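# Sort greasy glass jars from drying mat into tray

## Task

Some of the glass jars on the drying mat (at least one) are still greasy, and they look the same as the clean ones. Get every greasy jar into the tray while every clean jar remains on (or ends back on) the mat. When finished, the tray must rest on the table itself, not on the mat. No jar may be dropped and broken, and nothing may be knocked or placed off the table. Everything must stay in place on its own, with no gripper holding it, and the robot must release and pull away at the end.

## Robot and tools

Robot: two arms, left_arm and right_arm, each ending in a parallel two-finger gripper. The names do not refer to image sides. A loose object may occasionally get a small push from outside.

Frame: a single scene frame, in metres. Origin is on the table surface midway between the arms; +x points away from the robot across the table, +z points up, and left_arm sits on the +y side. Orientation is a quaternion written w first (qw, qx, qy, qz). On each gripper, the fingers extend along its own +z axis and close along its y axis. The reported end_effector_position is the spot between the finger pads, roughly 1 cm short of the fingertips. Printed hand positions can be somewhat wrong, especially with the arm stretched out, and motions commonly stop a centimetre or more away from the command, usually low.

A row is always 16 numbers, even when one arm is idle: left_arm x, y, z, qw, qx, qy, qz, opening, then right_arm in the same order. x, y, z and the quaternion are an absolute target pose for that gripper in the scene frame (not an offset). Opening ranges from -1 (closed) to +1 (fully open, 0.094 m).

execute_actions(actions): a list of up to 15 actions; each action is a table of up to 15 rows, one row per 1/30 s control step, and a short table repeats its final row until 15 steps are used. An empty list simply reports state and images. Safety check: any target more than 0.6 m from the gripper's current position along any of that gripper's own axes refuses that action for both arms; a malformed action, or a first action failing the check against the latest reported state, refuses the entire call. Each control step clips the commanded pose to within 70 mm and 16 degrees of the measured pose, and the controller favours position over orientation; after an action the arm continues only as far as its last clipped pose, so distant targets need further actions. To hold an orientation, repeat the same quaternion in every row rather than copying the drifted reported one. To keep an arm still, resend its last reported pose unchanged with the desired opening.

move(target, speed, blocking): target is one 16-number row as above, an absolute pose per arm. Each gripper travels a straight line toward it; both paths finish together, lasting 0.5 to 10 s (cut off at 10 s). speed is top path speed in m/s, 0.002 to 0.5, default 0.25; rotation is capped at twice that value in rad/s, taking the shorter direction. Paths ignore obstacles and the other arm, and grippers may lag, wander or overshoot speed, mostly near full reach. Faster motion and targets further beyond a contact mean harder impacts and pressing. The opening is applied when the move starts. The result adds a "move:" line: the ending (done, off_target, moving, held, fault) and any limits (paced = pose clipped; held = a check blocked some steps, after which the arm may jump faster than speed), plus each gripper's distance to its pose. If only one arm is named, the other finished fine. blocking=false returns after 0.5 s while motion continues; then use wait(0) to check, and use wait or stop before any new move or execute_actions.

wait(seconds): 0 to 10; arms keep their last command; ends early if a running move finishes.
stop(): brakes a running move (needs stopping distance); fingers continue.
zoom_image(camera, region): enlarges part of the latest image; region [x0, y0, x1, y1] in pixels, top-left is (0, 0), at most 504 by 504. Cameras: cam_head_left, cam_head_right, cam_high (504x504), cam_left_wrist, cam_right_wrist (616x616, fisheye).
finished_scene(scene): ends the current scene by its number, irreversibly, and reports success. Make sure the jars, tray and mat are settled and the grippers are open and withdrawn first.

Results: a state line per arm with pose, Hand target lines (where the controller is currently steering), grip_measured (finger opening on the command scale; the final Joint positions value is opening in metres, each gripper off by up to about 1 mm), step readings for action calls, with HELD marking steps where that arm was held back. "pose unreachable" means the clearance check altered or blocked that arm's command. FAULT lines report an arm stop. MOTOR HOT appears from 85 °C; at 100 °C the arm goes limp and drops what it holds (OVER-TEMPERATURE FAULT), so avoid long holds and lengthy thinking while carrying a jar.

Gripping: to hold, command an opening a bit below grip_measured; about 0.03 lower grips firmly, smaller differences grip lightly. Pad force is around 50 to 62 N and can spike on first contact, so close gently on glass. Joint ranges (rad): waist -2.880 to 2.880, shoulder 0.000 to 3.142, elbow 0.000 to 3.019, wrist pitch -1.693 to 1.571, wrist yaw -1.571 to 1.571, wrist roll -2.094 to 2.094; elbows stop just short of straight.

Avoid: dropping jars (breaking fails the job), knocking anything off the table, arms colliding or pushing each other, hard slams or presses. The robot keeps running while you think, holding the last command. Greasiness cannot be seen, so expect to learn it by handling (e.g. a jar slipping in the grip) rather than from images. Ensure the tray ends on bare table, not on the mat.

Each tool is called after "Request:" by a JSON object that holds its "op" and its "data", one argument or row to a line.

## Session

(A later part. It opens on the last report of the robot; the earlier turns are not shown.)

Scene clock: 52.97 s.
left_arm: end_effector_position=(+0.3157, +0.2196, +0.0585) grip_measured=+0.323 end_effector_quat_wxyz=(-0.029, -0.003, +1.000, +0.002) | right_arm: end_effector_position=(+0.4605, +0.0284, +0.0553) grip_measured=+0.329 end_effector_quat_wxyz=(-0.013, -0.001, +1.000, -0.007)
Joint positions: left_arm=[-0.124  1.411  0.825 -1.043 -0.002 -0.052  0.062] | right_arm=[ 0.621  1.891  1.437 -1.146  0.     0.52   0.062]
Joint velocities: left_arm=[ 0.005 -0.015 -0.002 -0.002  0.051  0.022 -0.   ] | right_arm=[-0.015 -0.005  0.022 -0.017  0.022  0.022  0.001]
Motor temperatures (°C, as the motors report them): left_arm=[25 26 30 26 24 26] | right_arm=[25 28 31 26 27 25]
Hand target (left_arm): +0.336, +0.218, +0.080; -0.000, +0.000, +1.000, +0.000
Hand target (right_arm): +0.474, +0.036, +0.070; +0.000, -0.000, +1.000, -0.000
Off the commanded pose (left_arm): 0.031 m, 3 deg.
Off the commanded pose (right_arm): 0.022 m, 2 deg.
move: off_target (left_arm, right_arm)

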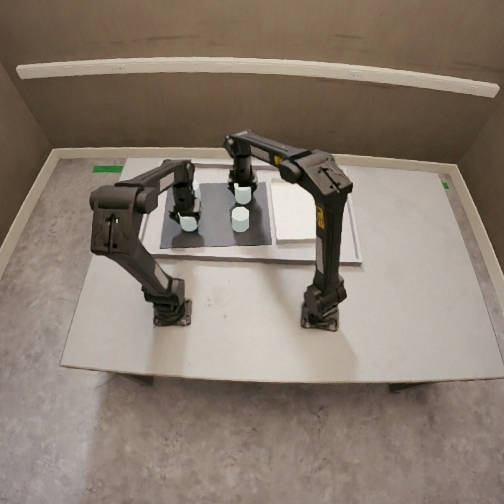

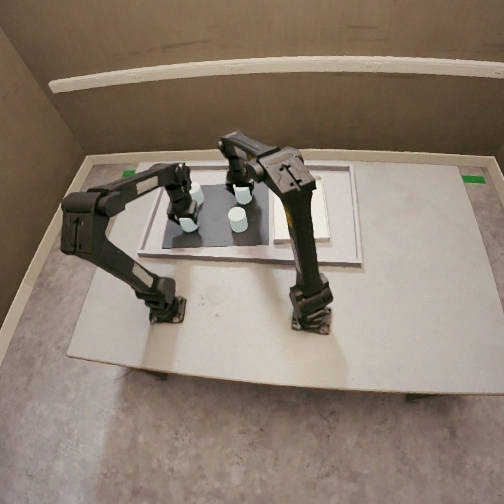

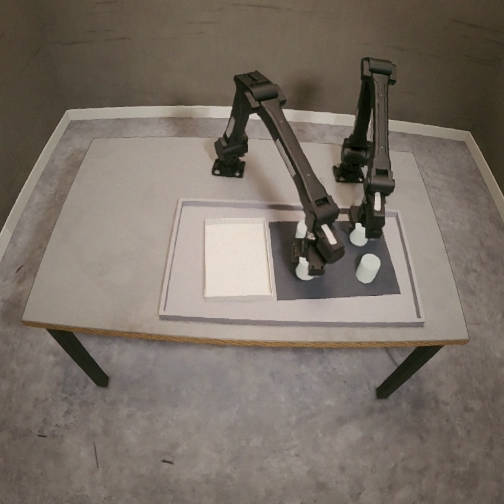

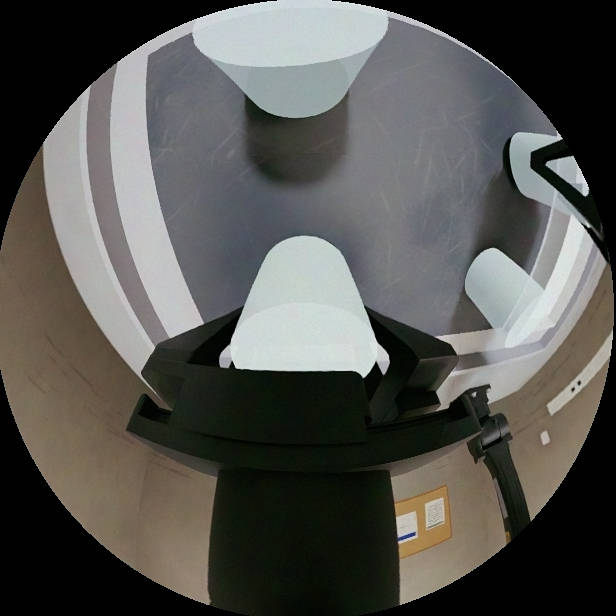

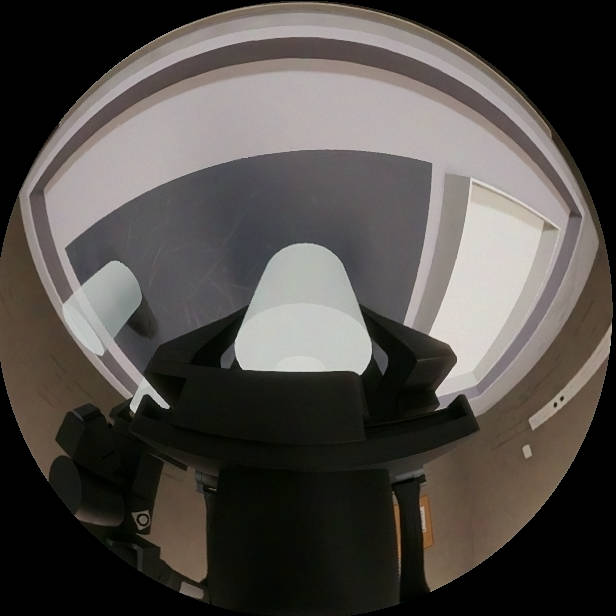

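Request:
{"op": "move", "data": {
  "target": [0.32,0.218,0.042,0,0,1,0,0.3185,0.469,0.03,0.026,0,0,1,0,0.3205],
  "speed": 0.03
}}

Request:
{"op": "move", "data": {
  "target": [0.338,0.218,0.075,0,0,1,0,0.323,0.475,0.036,0.07,0,0,1,0,0.328],
  "speed": 0.03
}}

Scene clock: 54.50 s.
left_arm: end_effector_position=(+0.3163, +0.2196, +0.0432) grip_measured=+0.323 end_effector_quat_wxyz=(-0.007, -0.003, +1.000, +0.001) | right_arm: end_effector_position=(+0.4689, +0.0333, +0.0454) grip_measured=+0.329 end_effector_quat_wxyz=(+0.010, -0.001, +1.000, +0.006)
Joint positions: left_arm=[-0.124  1.411  0.777 -0.951 -0.002 -0.052  0.062] | right_arm=[ 0.621  1.896  1.415 -1.068 -0.     0.52   0.062]
Joint velocities: left_arm=[-0.015 -0.005 -0.017  0.002 -0.007  0.007 -0.   ] | right_arm=[-0.005 -0.005  0.002 -0.007 -0.022  0.066 -0.001]
Motor temperatures (°C, as the motors report them): left_arm=[25 26 30 26 24 26] | right_arm=[25 28 31 26 27 25]
Hand target (left_arm): +0.320, +0.218, +0.042; +0.000, +0.000, +1.000, +0.000
Hand target (right_arm): +0.468, +0.030, +0.026; -0.000, +0.000, +1.000, +0.000
Off the commanded pose (left_arm): 0.004 m, 1 deg.
Off the commanded pose (right_arm): 0.020 m, 1 deg.
move: off_target (right_arm)

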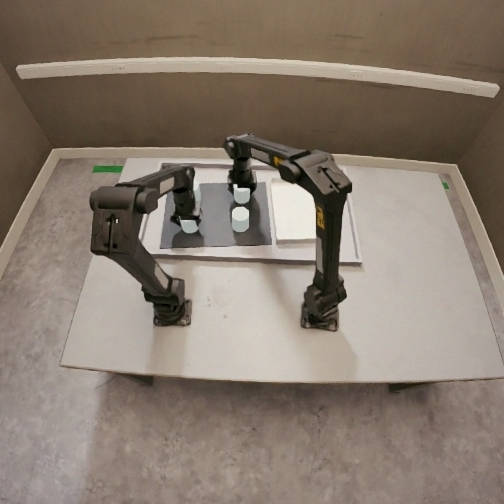

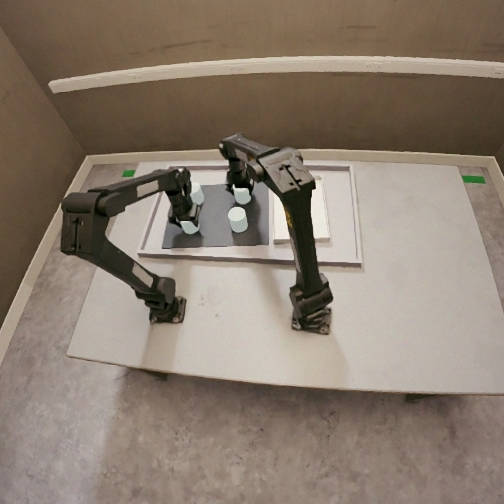

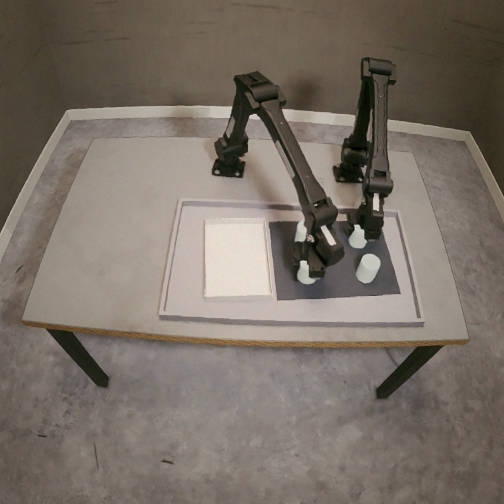

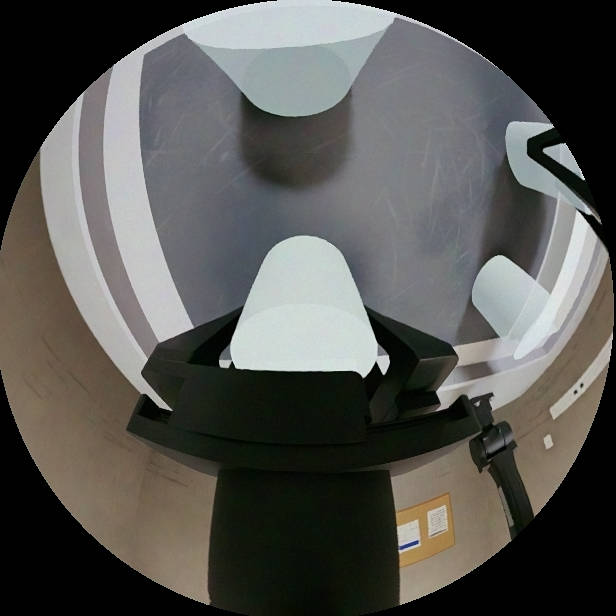

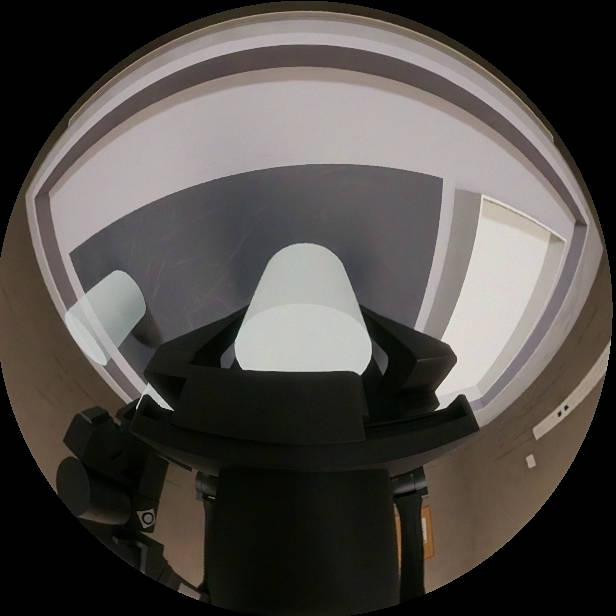

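Scene clock: 56.07 s.
left_arm: end_effector_position=(+0.3164, +0.2196, +0.0563) grip_measured=+0.326 end_effector_quat_wxyz=(-0.025, -0.003, +1.000, +0.002) | right_arm: end_effector_position=(+0.4602, +0.0283, +0.0527) grip_measured=+0.334 end_effector_quat_wxyz=(-0.015, -0.001, +1.000, -0.008)
Joint positions: left_arm=[-0.124  1.411  0.818 -1.029 -0.002 -0.052  0.062] | right_arm=[ 0.621  1.896  1.437 -1.146 -0.     0.52   0.063]
Joint velocities: left_arm=[-0.005 -0.024 -0.007 -0.012  0.007  0.037 -0.   ] | right_arm=[-0.034 -0.005  0.007 -0.012  0.007  0.095  0.   ]
Motor temperatures (°C, as the motors report them): left_arm=[25 26 30 26 24 26] | right_arm=[25 28 31 26 27 25]
Hand target (left_arm): +0.336, +0.218, +0.076; +0.000, +0.000, +1.000, +0.000
Hand target (right_arm): +0.474, +0.036, +0.070; +0.000, -0.000, +1.000, +0.000
Off the commanded pose (left_arm): 0.029 m, 3 deg.
Off the commanded pose (right_arm): 0.024 m, 2 deg.
move: off_target (left_arm, right_arm)

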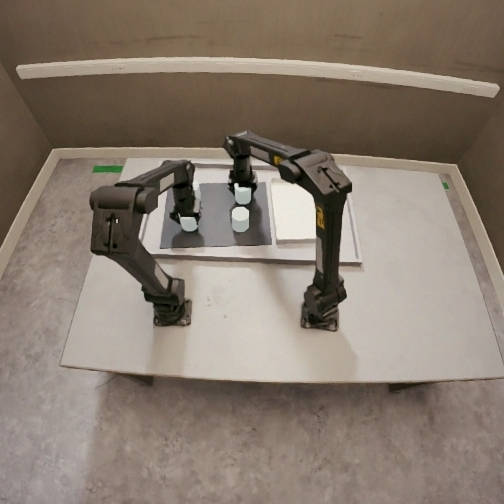

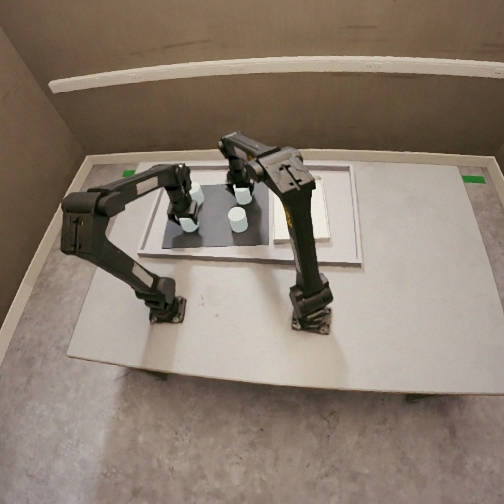

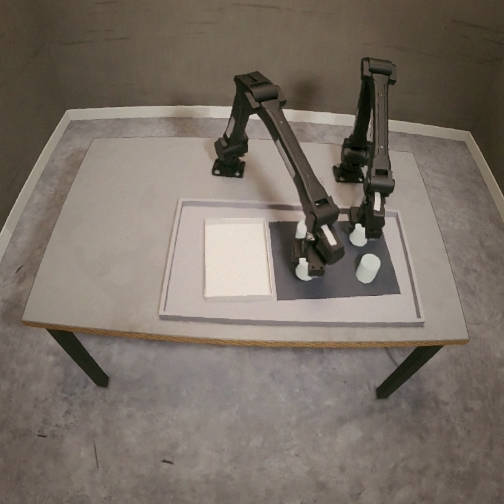

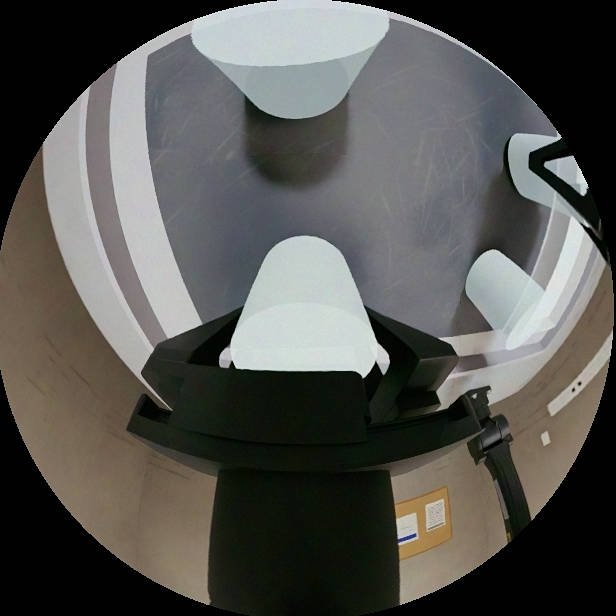

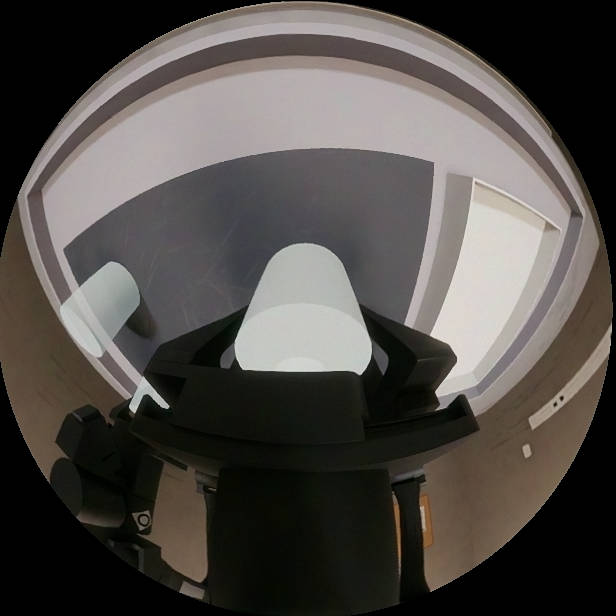

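Request:
{"op": "move", "data": {
  "target": [0.326,0.218,0.05,0,0,1,0,0.323,0.475,0.036,0.07,0,0,1,0,0.333],
  "speed": 0.02
}}

Scene clock: 57.90 s.
left_arm: end_effector_position=(+0.3228, +0.2193, +0.0507) grip_measured=+0.326 end_effector_quat_wxyz=(-0.005, -0.003, +1.000, +0.001) | right_arm: end_effector_position=(+0.4601, +0.0282, +0.0527) grip_measured=+0.337 end_effector_quat_wxyz=(-0.015, -0.001, +1.000, -0.009)
Joint positions: left_arm=[-0.124  1.411  0.801 -0.971 -0.002 -0.052  0.062] | right_arm=[ 0.621  1.896  1.437 -1.146 -0.     0.52   0.063]
Joint velocities: left_arm=[-0.005  0.005 -0.007 -0.017  0.007 -0.051 -0.   ] | right_arm=[-0.015 -0.015 -0.002 -0.037 -0.007 -0.037 -0.   ]
Motor temperatures (°C, as the motors report them): left_arm=[25 26 30 26 24 26] | right_arm=[25 29 31 26 27 25]
Hand target (left_arm): +0.326, +0.218, +0.050; +0.000, +0.000, +1.000, +0.000
Hand target (right_arm): +0.474, +0.036, +0.070; +0.000, +0.000, +1.000, +0.000
Off the commanded pose (left_arm): 0.004 m, 1 deg.
Off the commanded pose (right_arm): 0.024 m, 2 deg.
move: off_target (right_arm)

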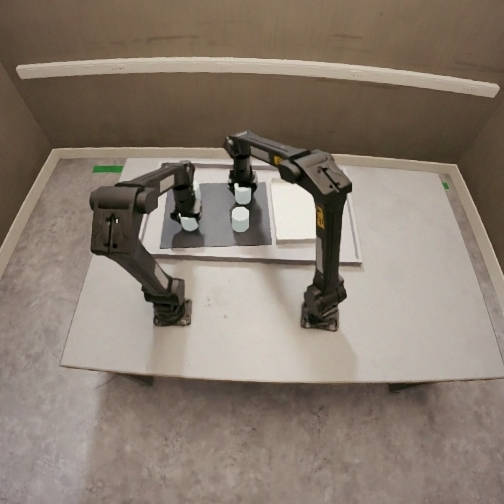

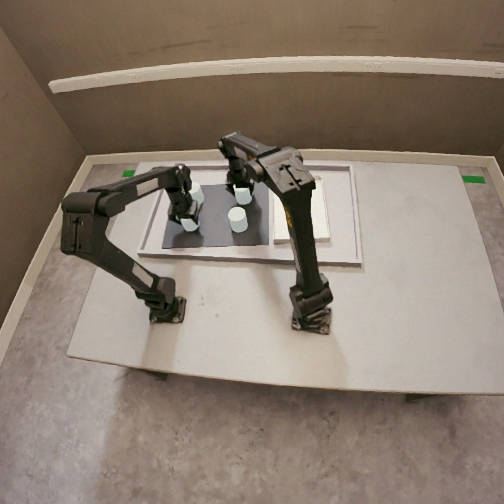

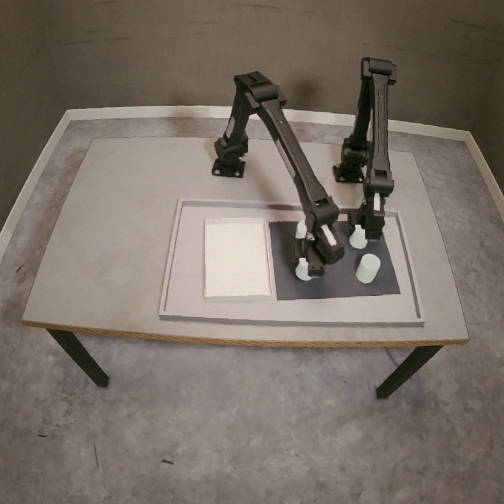

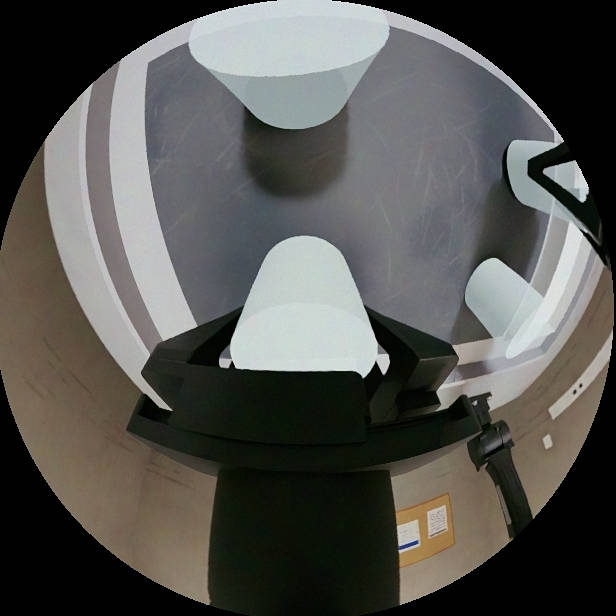

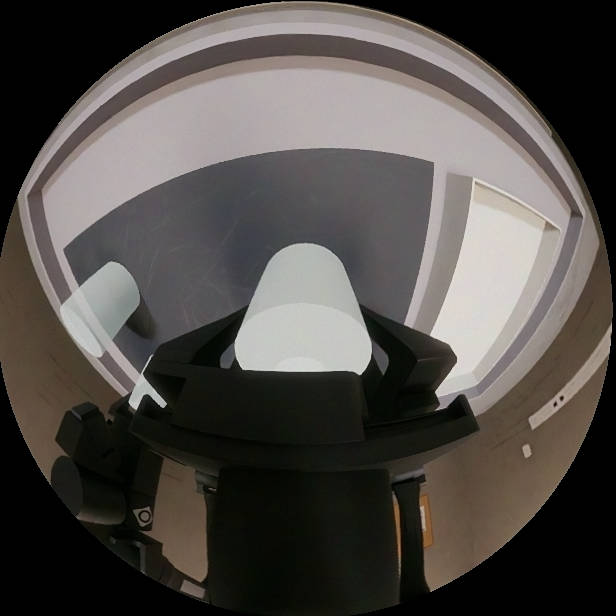

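Both ~7 mm up. Step the grips lighter.

Request:
{"op": "execute_actions", "data": {
  "actions": [
    [[0.326,0.218,0.05,0,0,1,0,0.326,0.475,0.036,0.07,0,0,1,0,0.336]]
  ]
}}

Scene clock: 58.47 s.
left_arm: end_effector_position=(+0.3228, +0.2193, +0.0507) grip_measured=+0.328 end_effector_quat_wxyz=(-0.005, -0.003, +1.000, +0.001) | right_arm: end_effector_position=(+0.4601, +0.0282, +0.0527) grip_measured=+0.339 end_effector_quat_wxyz=(-0.015, -0.001, +1.000, -0.009)
Joint positions: left_arm=[-0.124  1.411  0.801 -0.971 -0.002 -0.052  0.062] | right_arm=[ 0.621  1.896  1.437 -1.146 -0.     0.52   0.063]
Joint velocities: left_arm=[-0.005  0.005 -0.012 -0.002 -0.051  0.007 -0.001] | right_arm=[-0.015 -0.015 -0.027  0.002 -0.066 -0.095 -0.001]
Motor temperatures (°C, as the motors report them): left_arm=[25 26 30 26 24 26] | right_arm=[25 29 31 26 27 25]
Hand target (left_arm): +0.326, +0.218, +0.050; -0.000, -0.000, +1.000, +0.000
Hand target (right_arm): +0.474, +0.036, +0.070; +0.000, +0.000, +1.000, +0.000
Off the commanded pose (left_arm): 0.004 m, 1 deg.
Off the commanded pose (right_arm): 0.024 m, 2 deg.
Step readings (end_effector_position):
0: left_arm (+0.3228, +0.2193, +0.0507) | right_arm (+0.4601, +0.0282, +0.0527)
1: left_arm (+0.3228, +0.2193, +0.0507) | right_arm (+0.4601, +0.0282, +0.0527)
2: left_arm (+0.3228, +0.2193, +0.0507) | right_arm (+0.4601, +0.0282, +0.0527)
4: left_arm (+0.3228, +0.2193, +0.0507) | right_arm (+0.4601, +0.0282, +0.0527)
8: left_arm (+0.3228, +0.2193, +0.0507) | right_arm (+0.4601, +0.0282, +0.0527)
15: end_effector_position above

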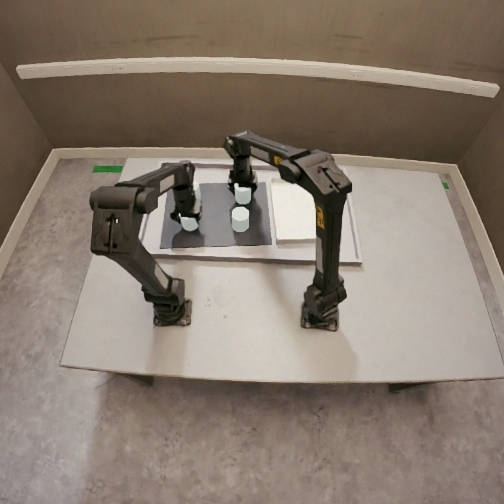

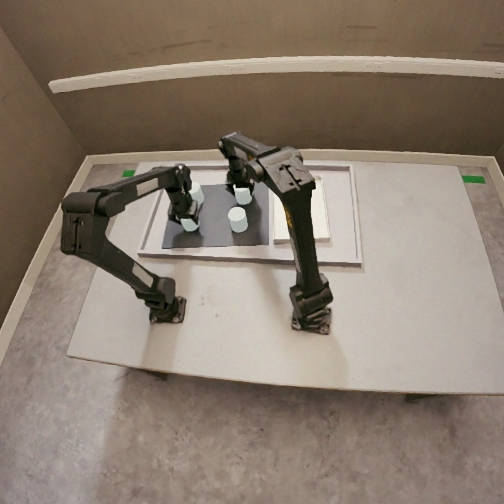

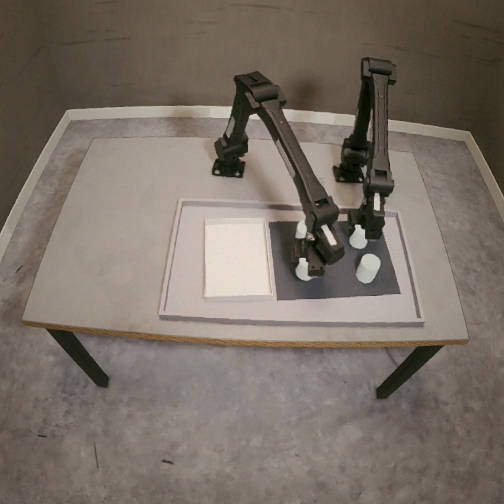

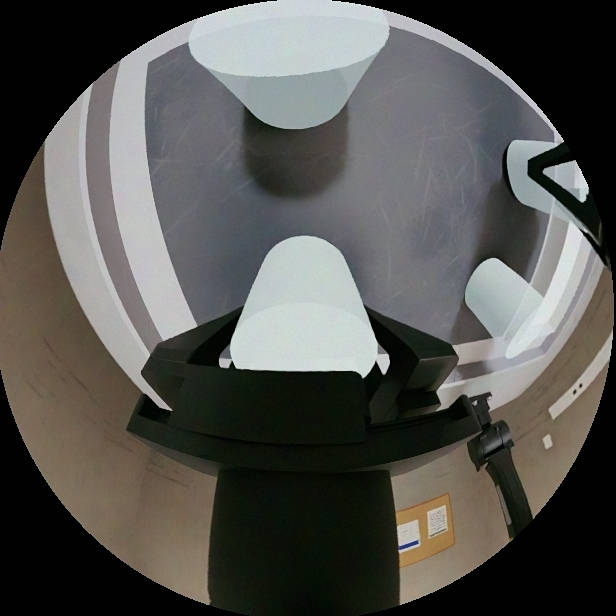

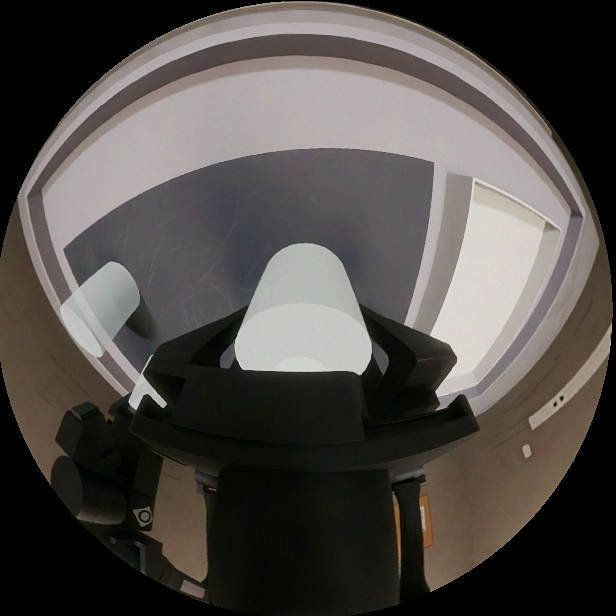

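Request:
{"op": "execute_actions", "data": {
  "actions": [
    [[0.326,0.218,0.05,0,0,1,0,0.329,0.475,0.036,0.07,0,0,1,0,0.339]]
  ]
}}

Scene clock: 59.00 s.
left_arm: end_effector_position=(+0.3228, +0.2193, +0.0507) grip_measured=+0.330 end_effector_quat_wxyz=(-0.005, -0.003, +1.000, +0.001) | right_arm: end_effector_position=(+0.4601, +0.0282, +0.0527) grip_measured=+0.341 end_effector_quat_wxyz=(-0.015, -0.001, +1.000, -0.009)
Joint positions: left_arm=[-0.124  1.411  0.801 -0.971 -0.002 -0.052  0.063] | right_arm=[ 0.621  1.896  1.437 -1.146 -0.     0.52   0.063]
Joint velocities: left_arm=[-0.015  0.005 -0.017  0.002 -0.051  0.022 -0.001] | right_arm=[-0.015 -0.005  0.017  0.002 -0.081 -0.022 -0.001]
Motor temperatures (°C, as the motors report them): left_arm=[25 26 30 26 24 26] | right_arm=[25 29 31 26 27 25]
Hand target (left_arm): +0.326, +0.218, +0.050; +0.000, -0.000, +1.000, +0.000
Hand target (right_arm): +0.474, +0.036, +0.070; +0.000, +0.000, +1.000, +0.000
Off the commanded pose (left_arm): 0.004 m, 1 deg.
Off the commanded pose (right_arm): 0.024 m, 2 deg.
Step readings (end_effector_position):
0: left_arm (+0.3228, +0.2193, +0.0507) | right_arm (+0.4601, +0.0282, +0.0527)
1: left_arm (+0.3228, +0.2193, +0.0507) | right_arm (+0.4601, +0.0282, +0.0527)
2: left_arm (+0.3228, +0.2193, +0.0507) | right_arm (+0.4601, +0.0282, +0.0527)
4: left_arm (+0.3228, +0.2193, +0.0507) | right_arm (+0.4601, +0.0282, +0.0527)
8: left_arm (+0.3228, +0.2193, +0.0507) | right_arm (+0.4601, +0.0282, +0.0527)
15: end_effector_position above

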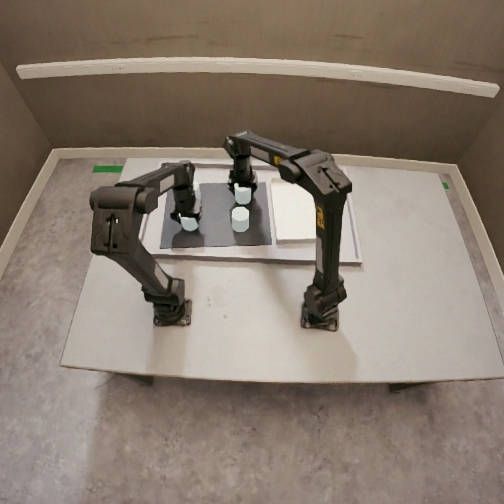

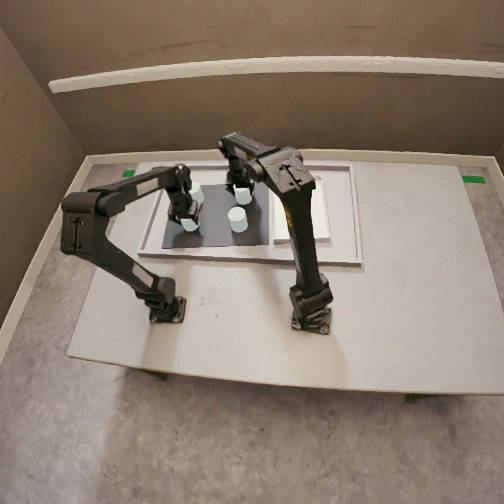

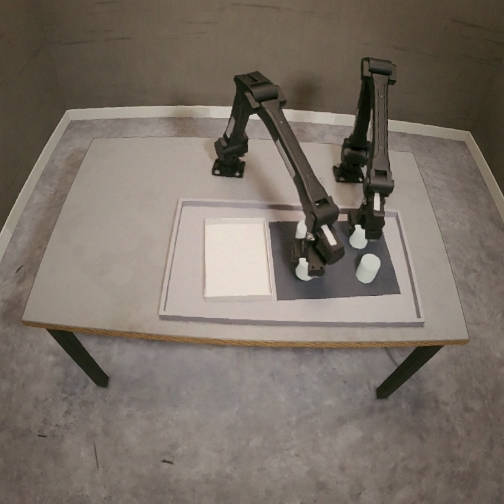

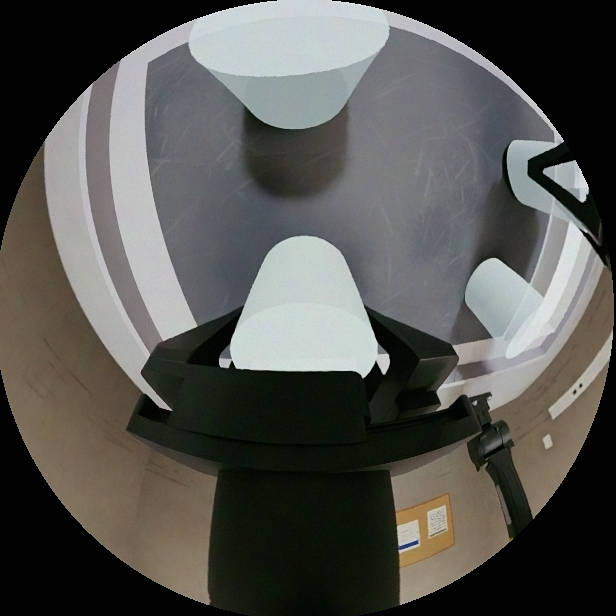

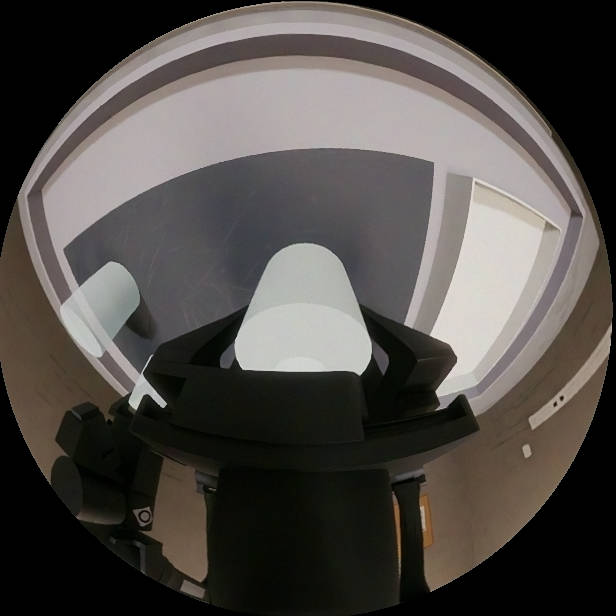

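Request:
{"op": "execute_actions", "data": {
  "actions": [
    [[0.326,0.218,0.05,0,0,1,0,0.332,0.475,0.036,0.07,0,0,1,0,0.342]]
  ]
}}

Scene clock: 59.60 s.
left_arm: end_effector_position=(+0.3228, +0.2193, +0.0507) grip_measured=+0.333 end_effector_quat_wxyz=(-0.005, -0.003, +1.000, +0.001) | right_arm: end_effector_position=(+0.4601, +0.0282, +0.0527) grip_measured=+0.343 end_effector_quat_wxyz=(-0.015, -0.001, +1.000, -0.009)
Joint positions: left_arm=[-0.124  1.411  0.801 -0.971 -0.002 -0.052  0.063] | right_arm=[ 0.621  1.896  1.437 -1.146 -0.     0.52   0.063]
Joint velocities: left_arm=[-0.005  0.005  0.007  0.012 -0.051 -0.051 -0.001] | right_arm=[ 0.024 -0.015  0.012 -0.002  0.007  0.037 -0.001]
Motor temperatures (°C, as the motors report them): left_arm=[25 26 30 26 24 26] | right_arm=[25 29 31 26 27 25]
Hand target (left_arm): +0.326, +0.218, +0.050; +0.000, -0.000, +1.000, +0.000
Hand target (right_arm): +0.474, +0.036, +0.070; +0.000, +0.000, +1.000, +0.000
Off the commanded pose (left_arm): 0.004 m, 1 deg.
Off the commanded pose (right_arm): 0.024 m, 2 deg.
Step readings (end_effector_position):
0: left_arm (+0.3228, +0.2193, +0.0507) | right_arm (+0.4601, +0.0282, +0.0527)
1: left_arm (+0.3228, +0.2193, +0.0507) | right_arm (+0.4601, +0.0282, +0.0527)
2: left_arm (+0.3228, +0.2193, +0.0507) | right_arm (+0.4601, +0.0282, +0.0527)
4: left_arm (+0.3228, +0.2193, +0.0507) | right_arm (+0.4601, +0.0282, +0.0527)
8: left_arm (+0.3228, +0.2193, +0.0507) | right_arm (+0.4601, +0.0282, +0.0527)
15: end_effector_position above

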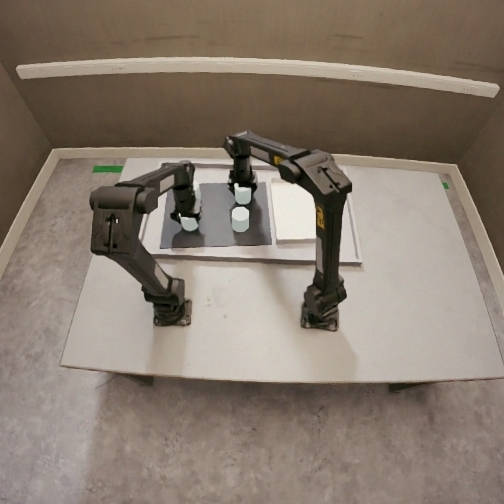

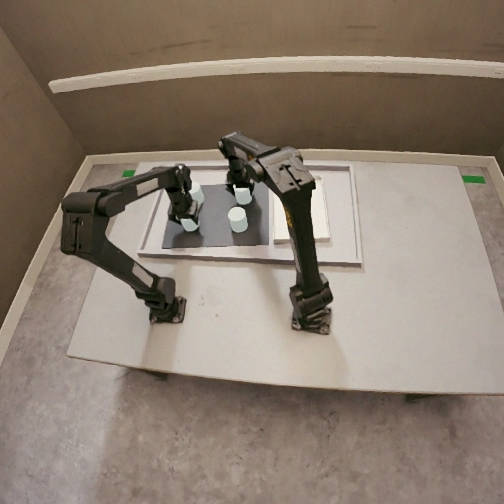

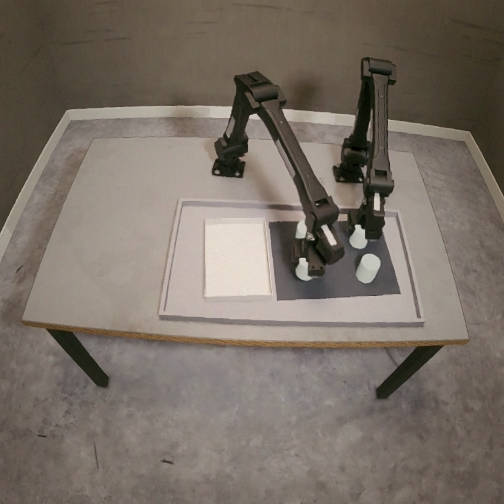

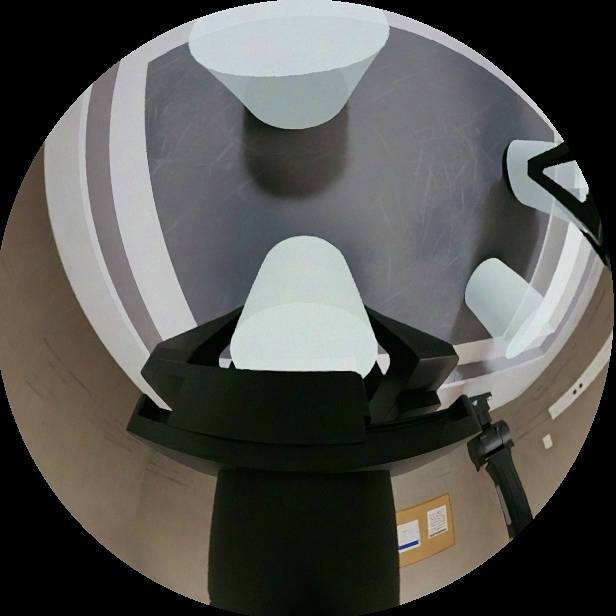

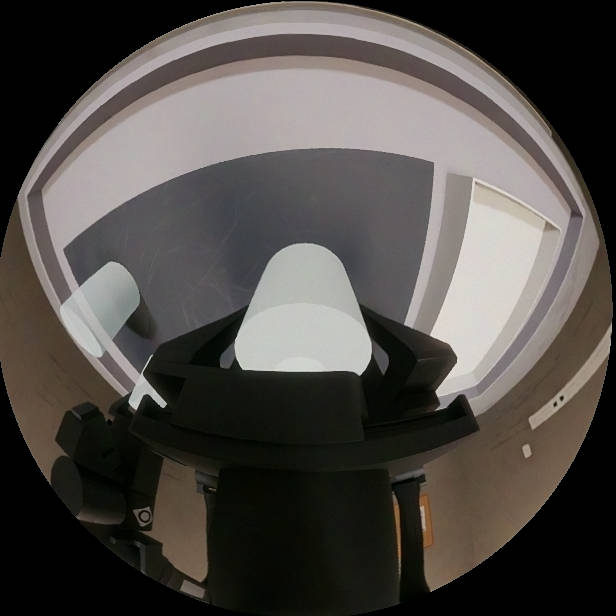

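Request:
{"op": "execute_actions", "data": {
  "actions": [
    [[0.326,0.218,0.05,0,0,1,0,0.335,0.475,0.036,0.07,0,0,1,0,0.345]]
  ]
}}

Scene clock: 60.17 s.
left_arm: end_effector_position=(+0.3228, +0.2193, +0.0507) grip_measured=+0.335 end_effector_quat_wxyz=(-0.005, -0.003, +1.000, +0.001) | right_arm: end_effector_position=(+0.4601, +0.0282, +0.0527) grip_measured=+0.345 end_effector_quat_wxyz=(-0.015, -0.001, +1.000, -0.009)
Joint positions: left_arm=[-0.124  1.411  0.801 -0.971 -0.002 -0.052  0.063] | right_arm=[ 0.621  1.896  1.437 -1.146 -0.     0.52   0.063]
Joint velocities: left_arm=[-0.005 -0.005  0.012  0.002 -0.037 -0.051  0.001] | right_arm=[ 0.005  0.015  0.002  0.012 -0.066 -0.051 -0.002]
Motor temperatures (°C, as the motors report them): left_arm=[25 26 30 26 24 26] | right_arm=[25 29 32 26 27 25]
Hand target (left_arm): +0.326, +0.218, +0.050; +0.000, -0.000, +1.000, +0.000
Hand target (right_arm): +0.474, +0.036, +0.070; +0.000, +0.000, +1.000, +0.000
Off the commanded pose (left_arm): 0.004 m, 1 deg.
Off the commanded pose (right_arm): 0.024 m, 2 deg.
Step readings (end_effector_position):
0: left_arm (+0.3228, +0.2193, +0.0507) | right_arm (+0.4601, +0.0282, +0.0527)
1: left_arm (+0.3228, +0.2193, +0.0507) | right_arm (+0.4601, +0.0282, +0.0527)
2: left_arm (+0.3228, +0.2193, +0.0507) | right_arm (+0.4601, +0.0282, +0.0527)
4: left_arm (+0.3228, +0.2193, +0.0507) | right_arm (+0.4601, +0.0282, +0.0527)
8: left_arm (+0.3228, +0.2193, +0.0507) | right_arm (+0.4601, +0.0282, +0.0527)
15: end_effector_position above

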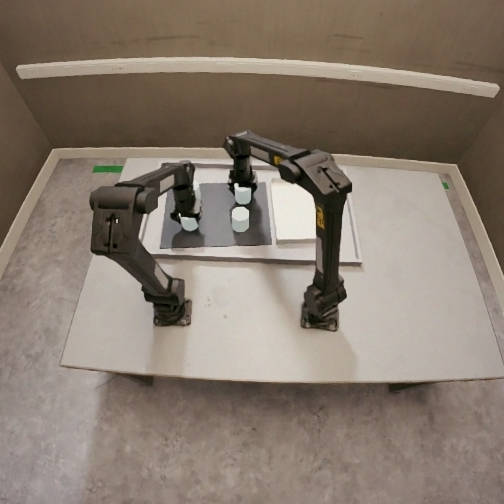

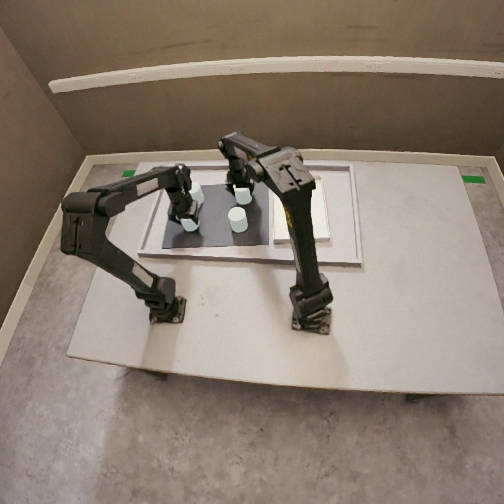

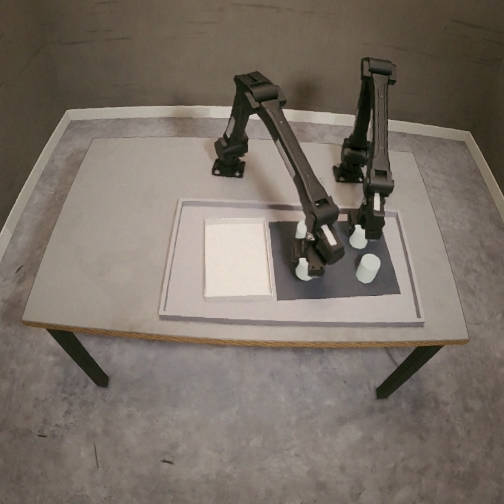

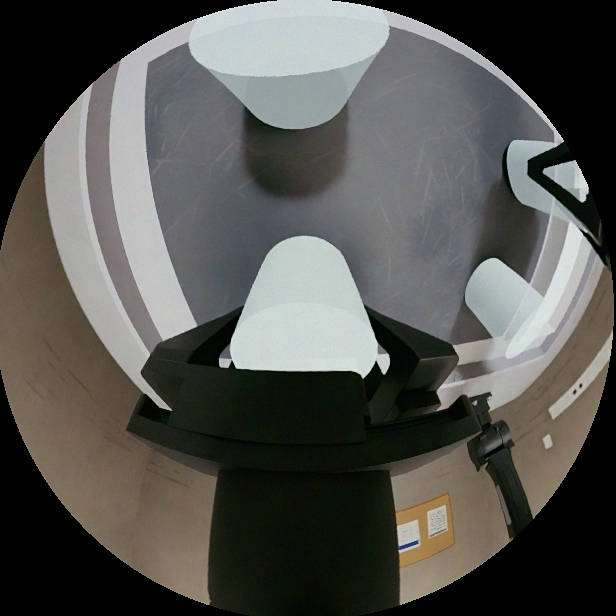

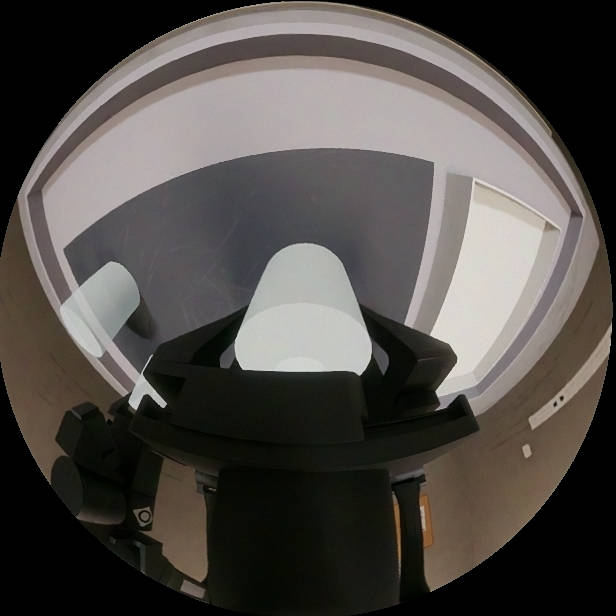

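Request:
{"op": "execute_actions", "data": {
  "actions": [
    [[0.326,0.218,0.05,0,0,1,0,0.338,0.475,0.036,0.07,0,0,1,0,0.348]]
  ]
}}

Scene clock: 60.73 s.
left_arm: end_effector_position=(+0.3228, +0.2193, +0.0507) grip_measured=+0.337 end_effector_quat_wxyz=(-0.005, -0.003, +1.000, +0.001) | right_arm: end_effector_position=(+0.4601, +0.0282, +0.0527) grip_measured=+0.348 end_effector_quat_wxyz=(-0.015, -0.001, +1.000, -0.009)
Joint positions: left_arm=[-0.124  1.411  0.801 -0.971 -0.002 -0.052  0.063] | right_arm=[ 0.621  1.896  1.437 -1.146 -0.     0.52   0.063]
Joint velocities: left_arm=[-0.015 -0.005 -0.002  0.002 -0.007 -0.022 -0.001] | right_arm=[-0.015 -0.005  0.012 -0.012 -0.051  0.007 -0.   ]
Motor temperatures (°C, as the motors report them): left_arm=[25 26 30 26 24 26] | right_arm=[25 29 32 26 27 25]
Hand target (left_arm): +0.326, +0.218, +0.050; +0.000, -0.000, +1.000, +0.000
Hand target (right_arm): +0.474, +0.036, +0.070; +0.000, +0.000, +1.000, +0.000
Off the commanded pose (left_arm): 0.004 m, 1 deg.
Off the commanded pose (right_arm): 0.024 m, 2 deg.
Step readings (end_effector_position):
0: left_arm (+0.3228, +0.2193, +0.0507) | right_arm (+0.4601, +0.0282, +0.0527)
1: left_arm (+0.3228, +0.2193, +0.0507) | right_arm (+0.4601, +0.0282, +0.0527)
2: left_arm (+0.3228, +0.2193, +0.0507) | right_arm (+0.4601, +0.0282, +0.0527)
4: left_arm (+0.3228, +0.2193, +0.0507) | right_arm (+0.4601, +0.0282, +0.0527)
8: left_arm (+0.3228, +0.2193, +0.0507) | right_arm (+0.4601, +0.0282, +0.0527)
15: end_effector_position above

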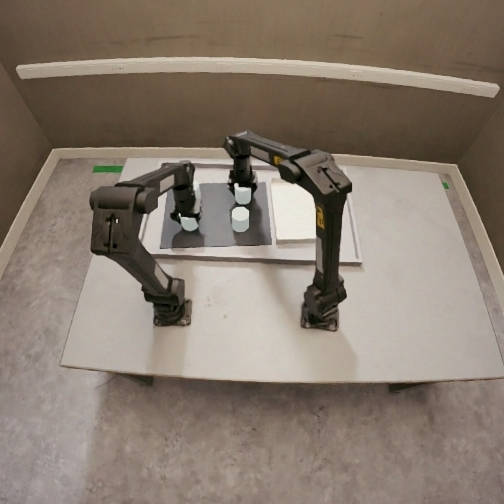

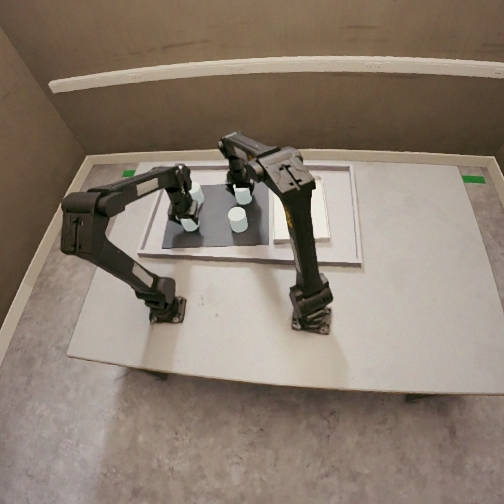

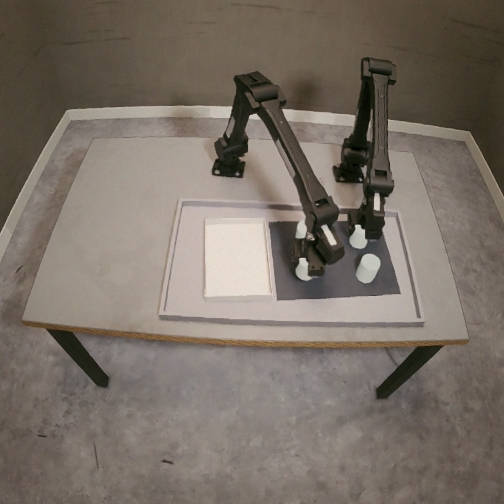

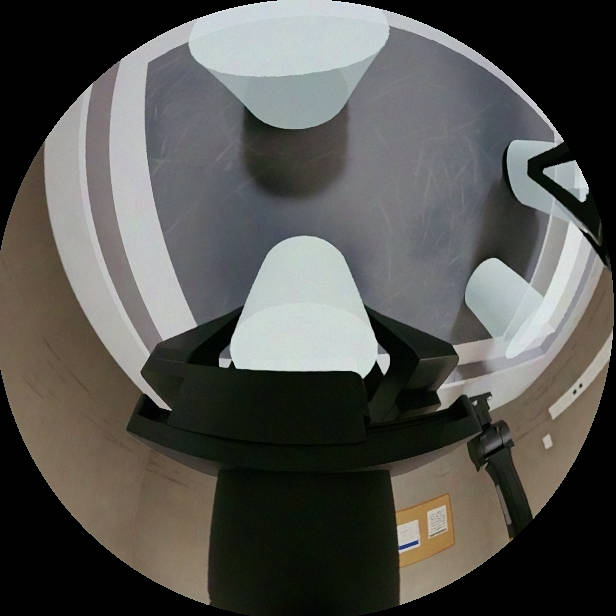

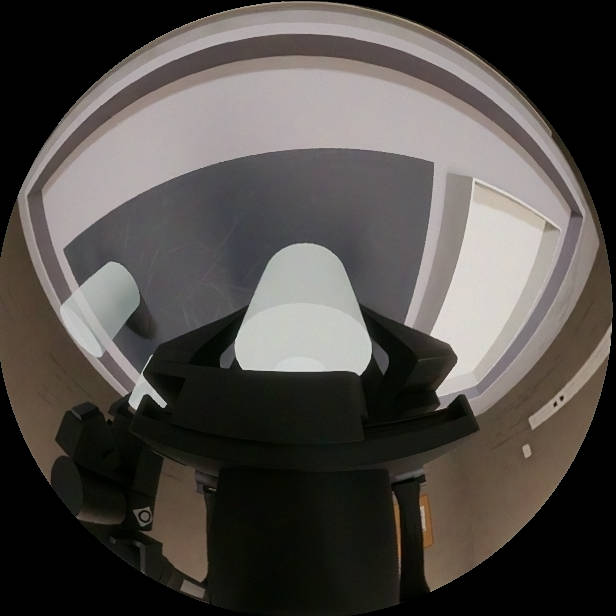

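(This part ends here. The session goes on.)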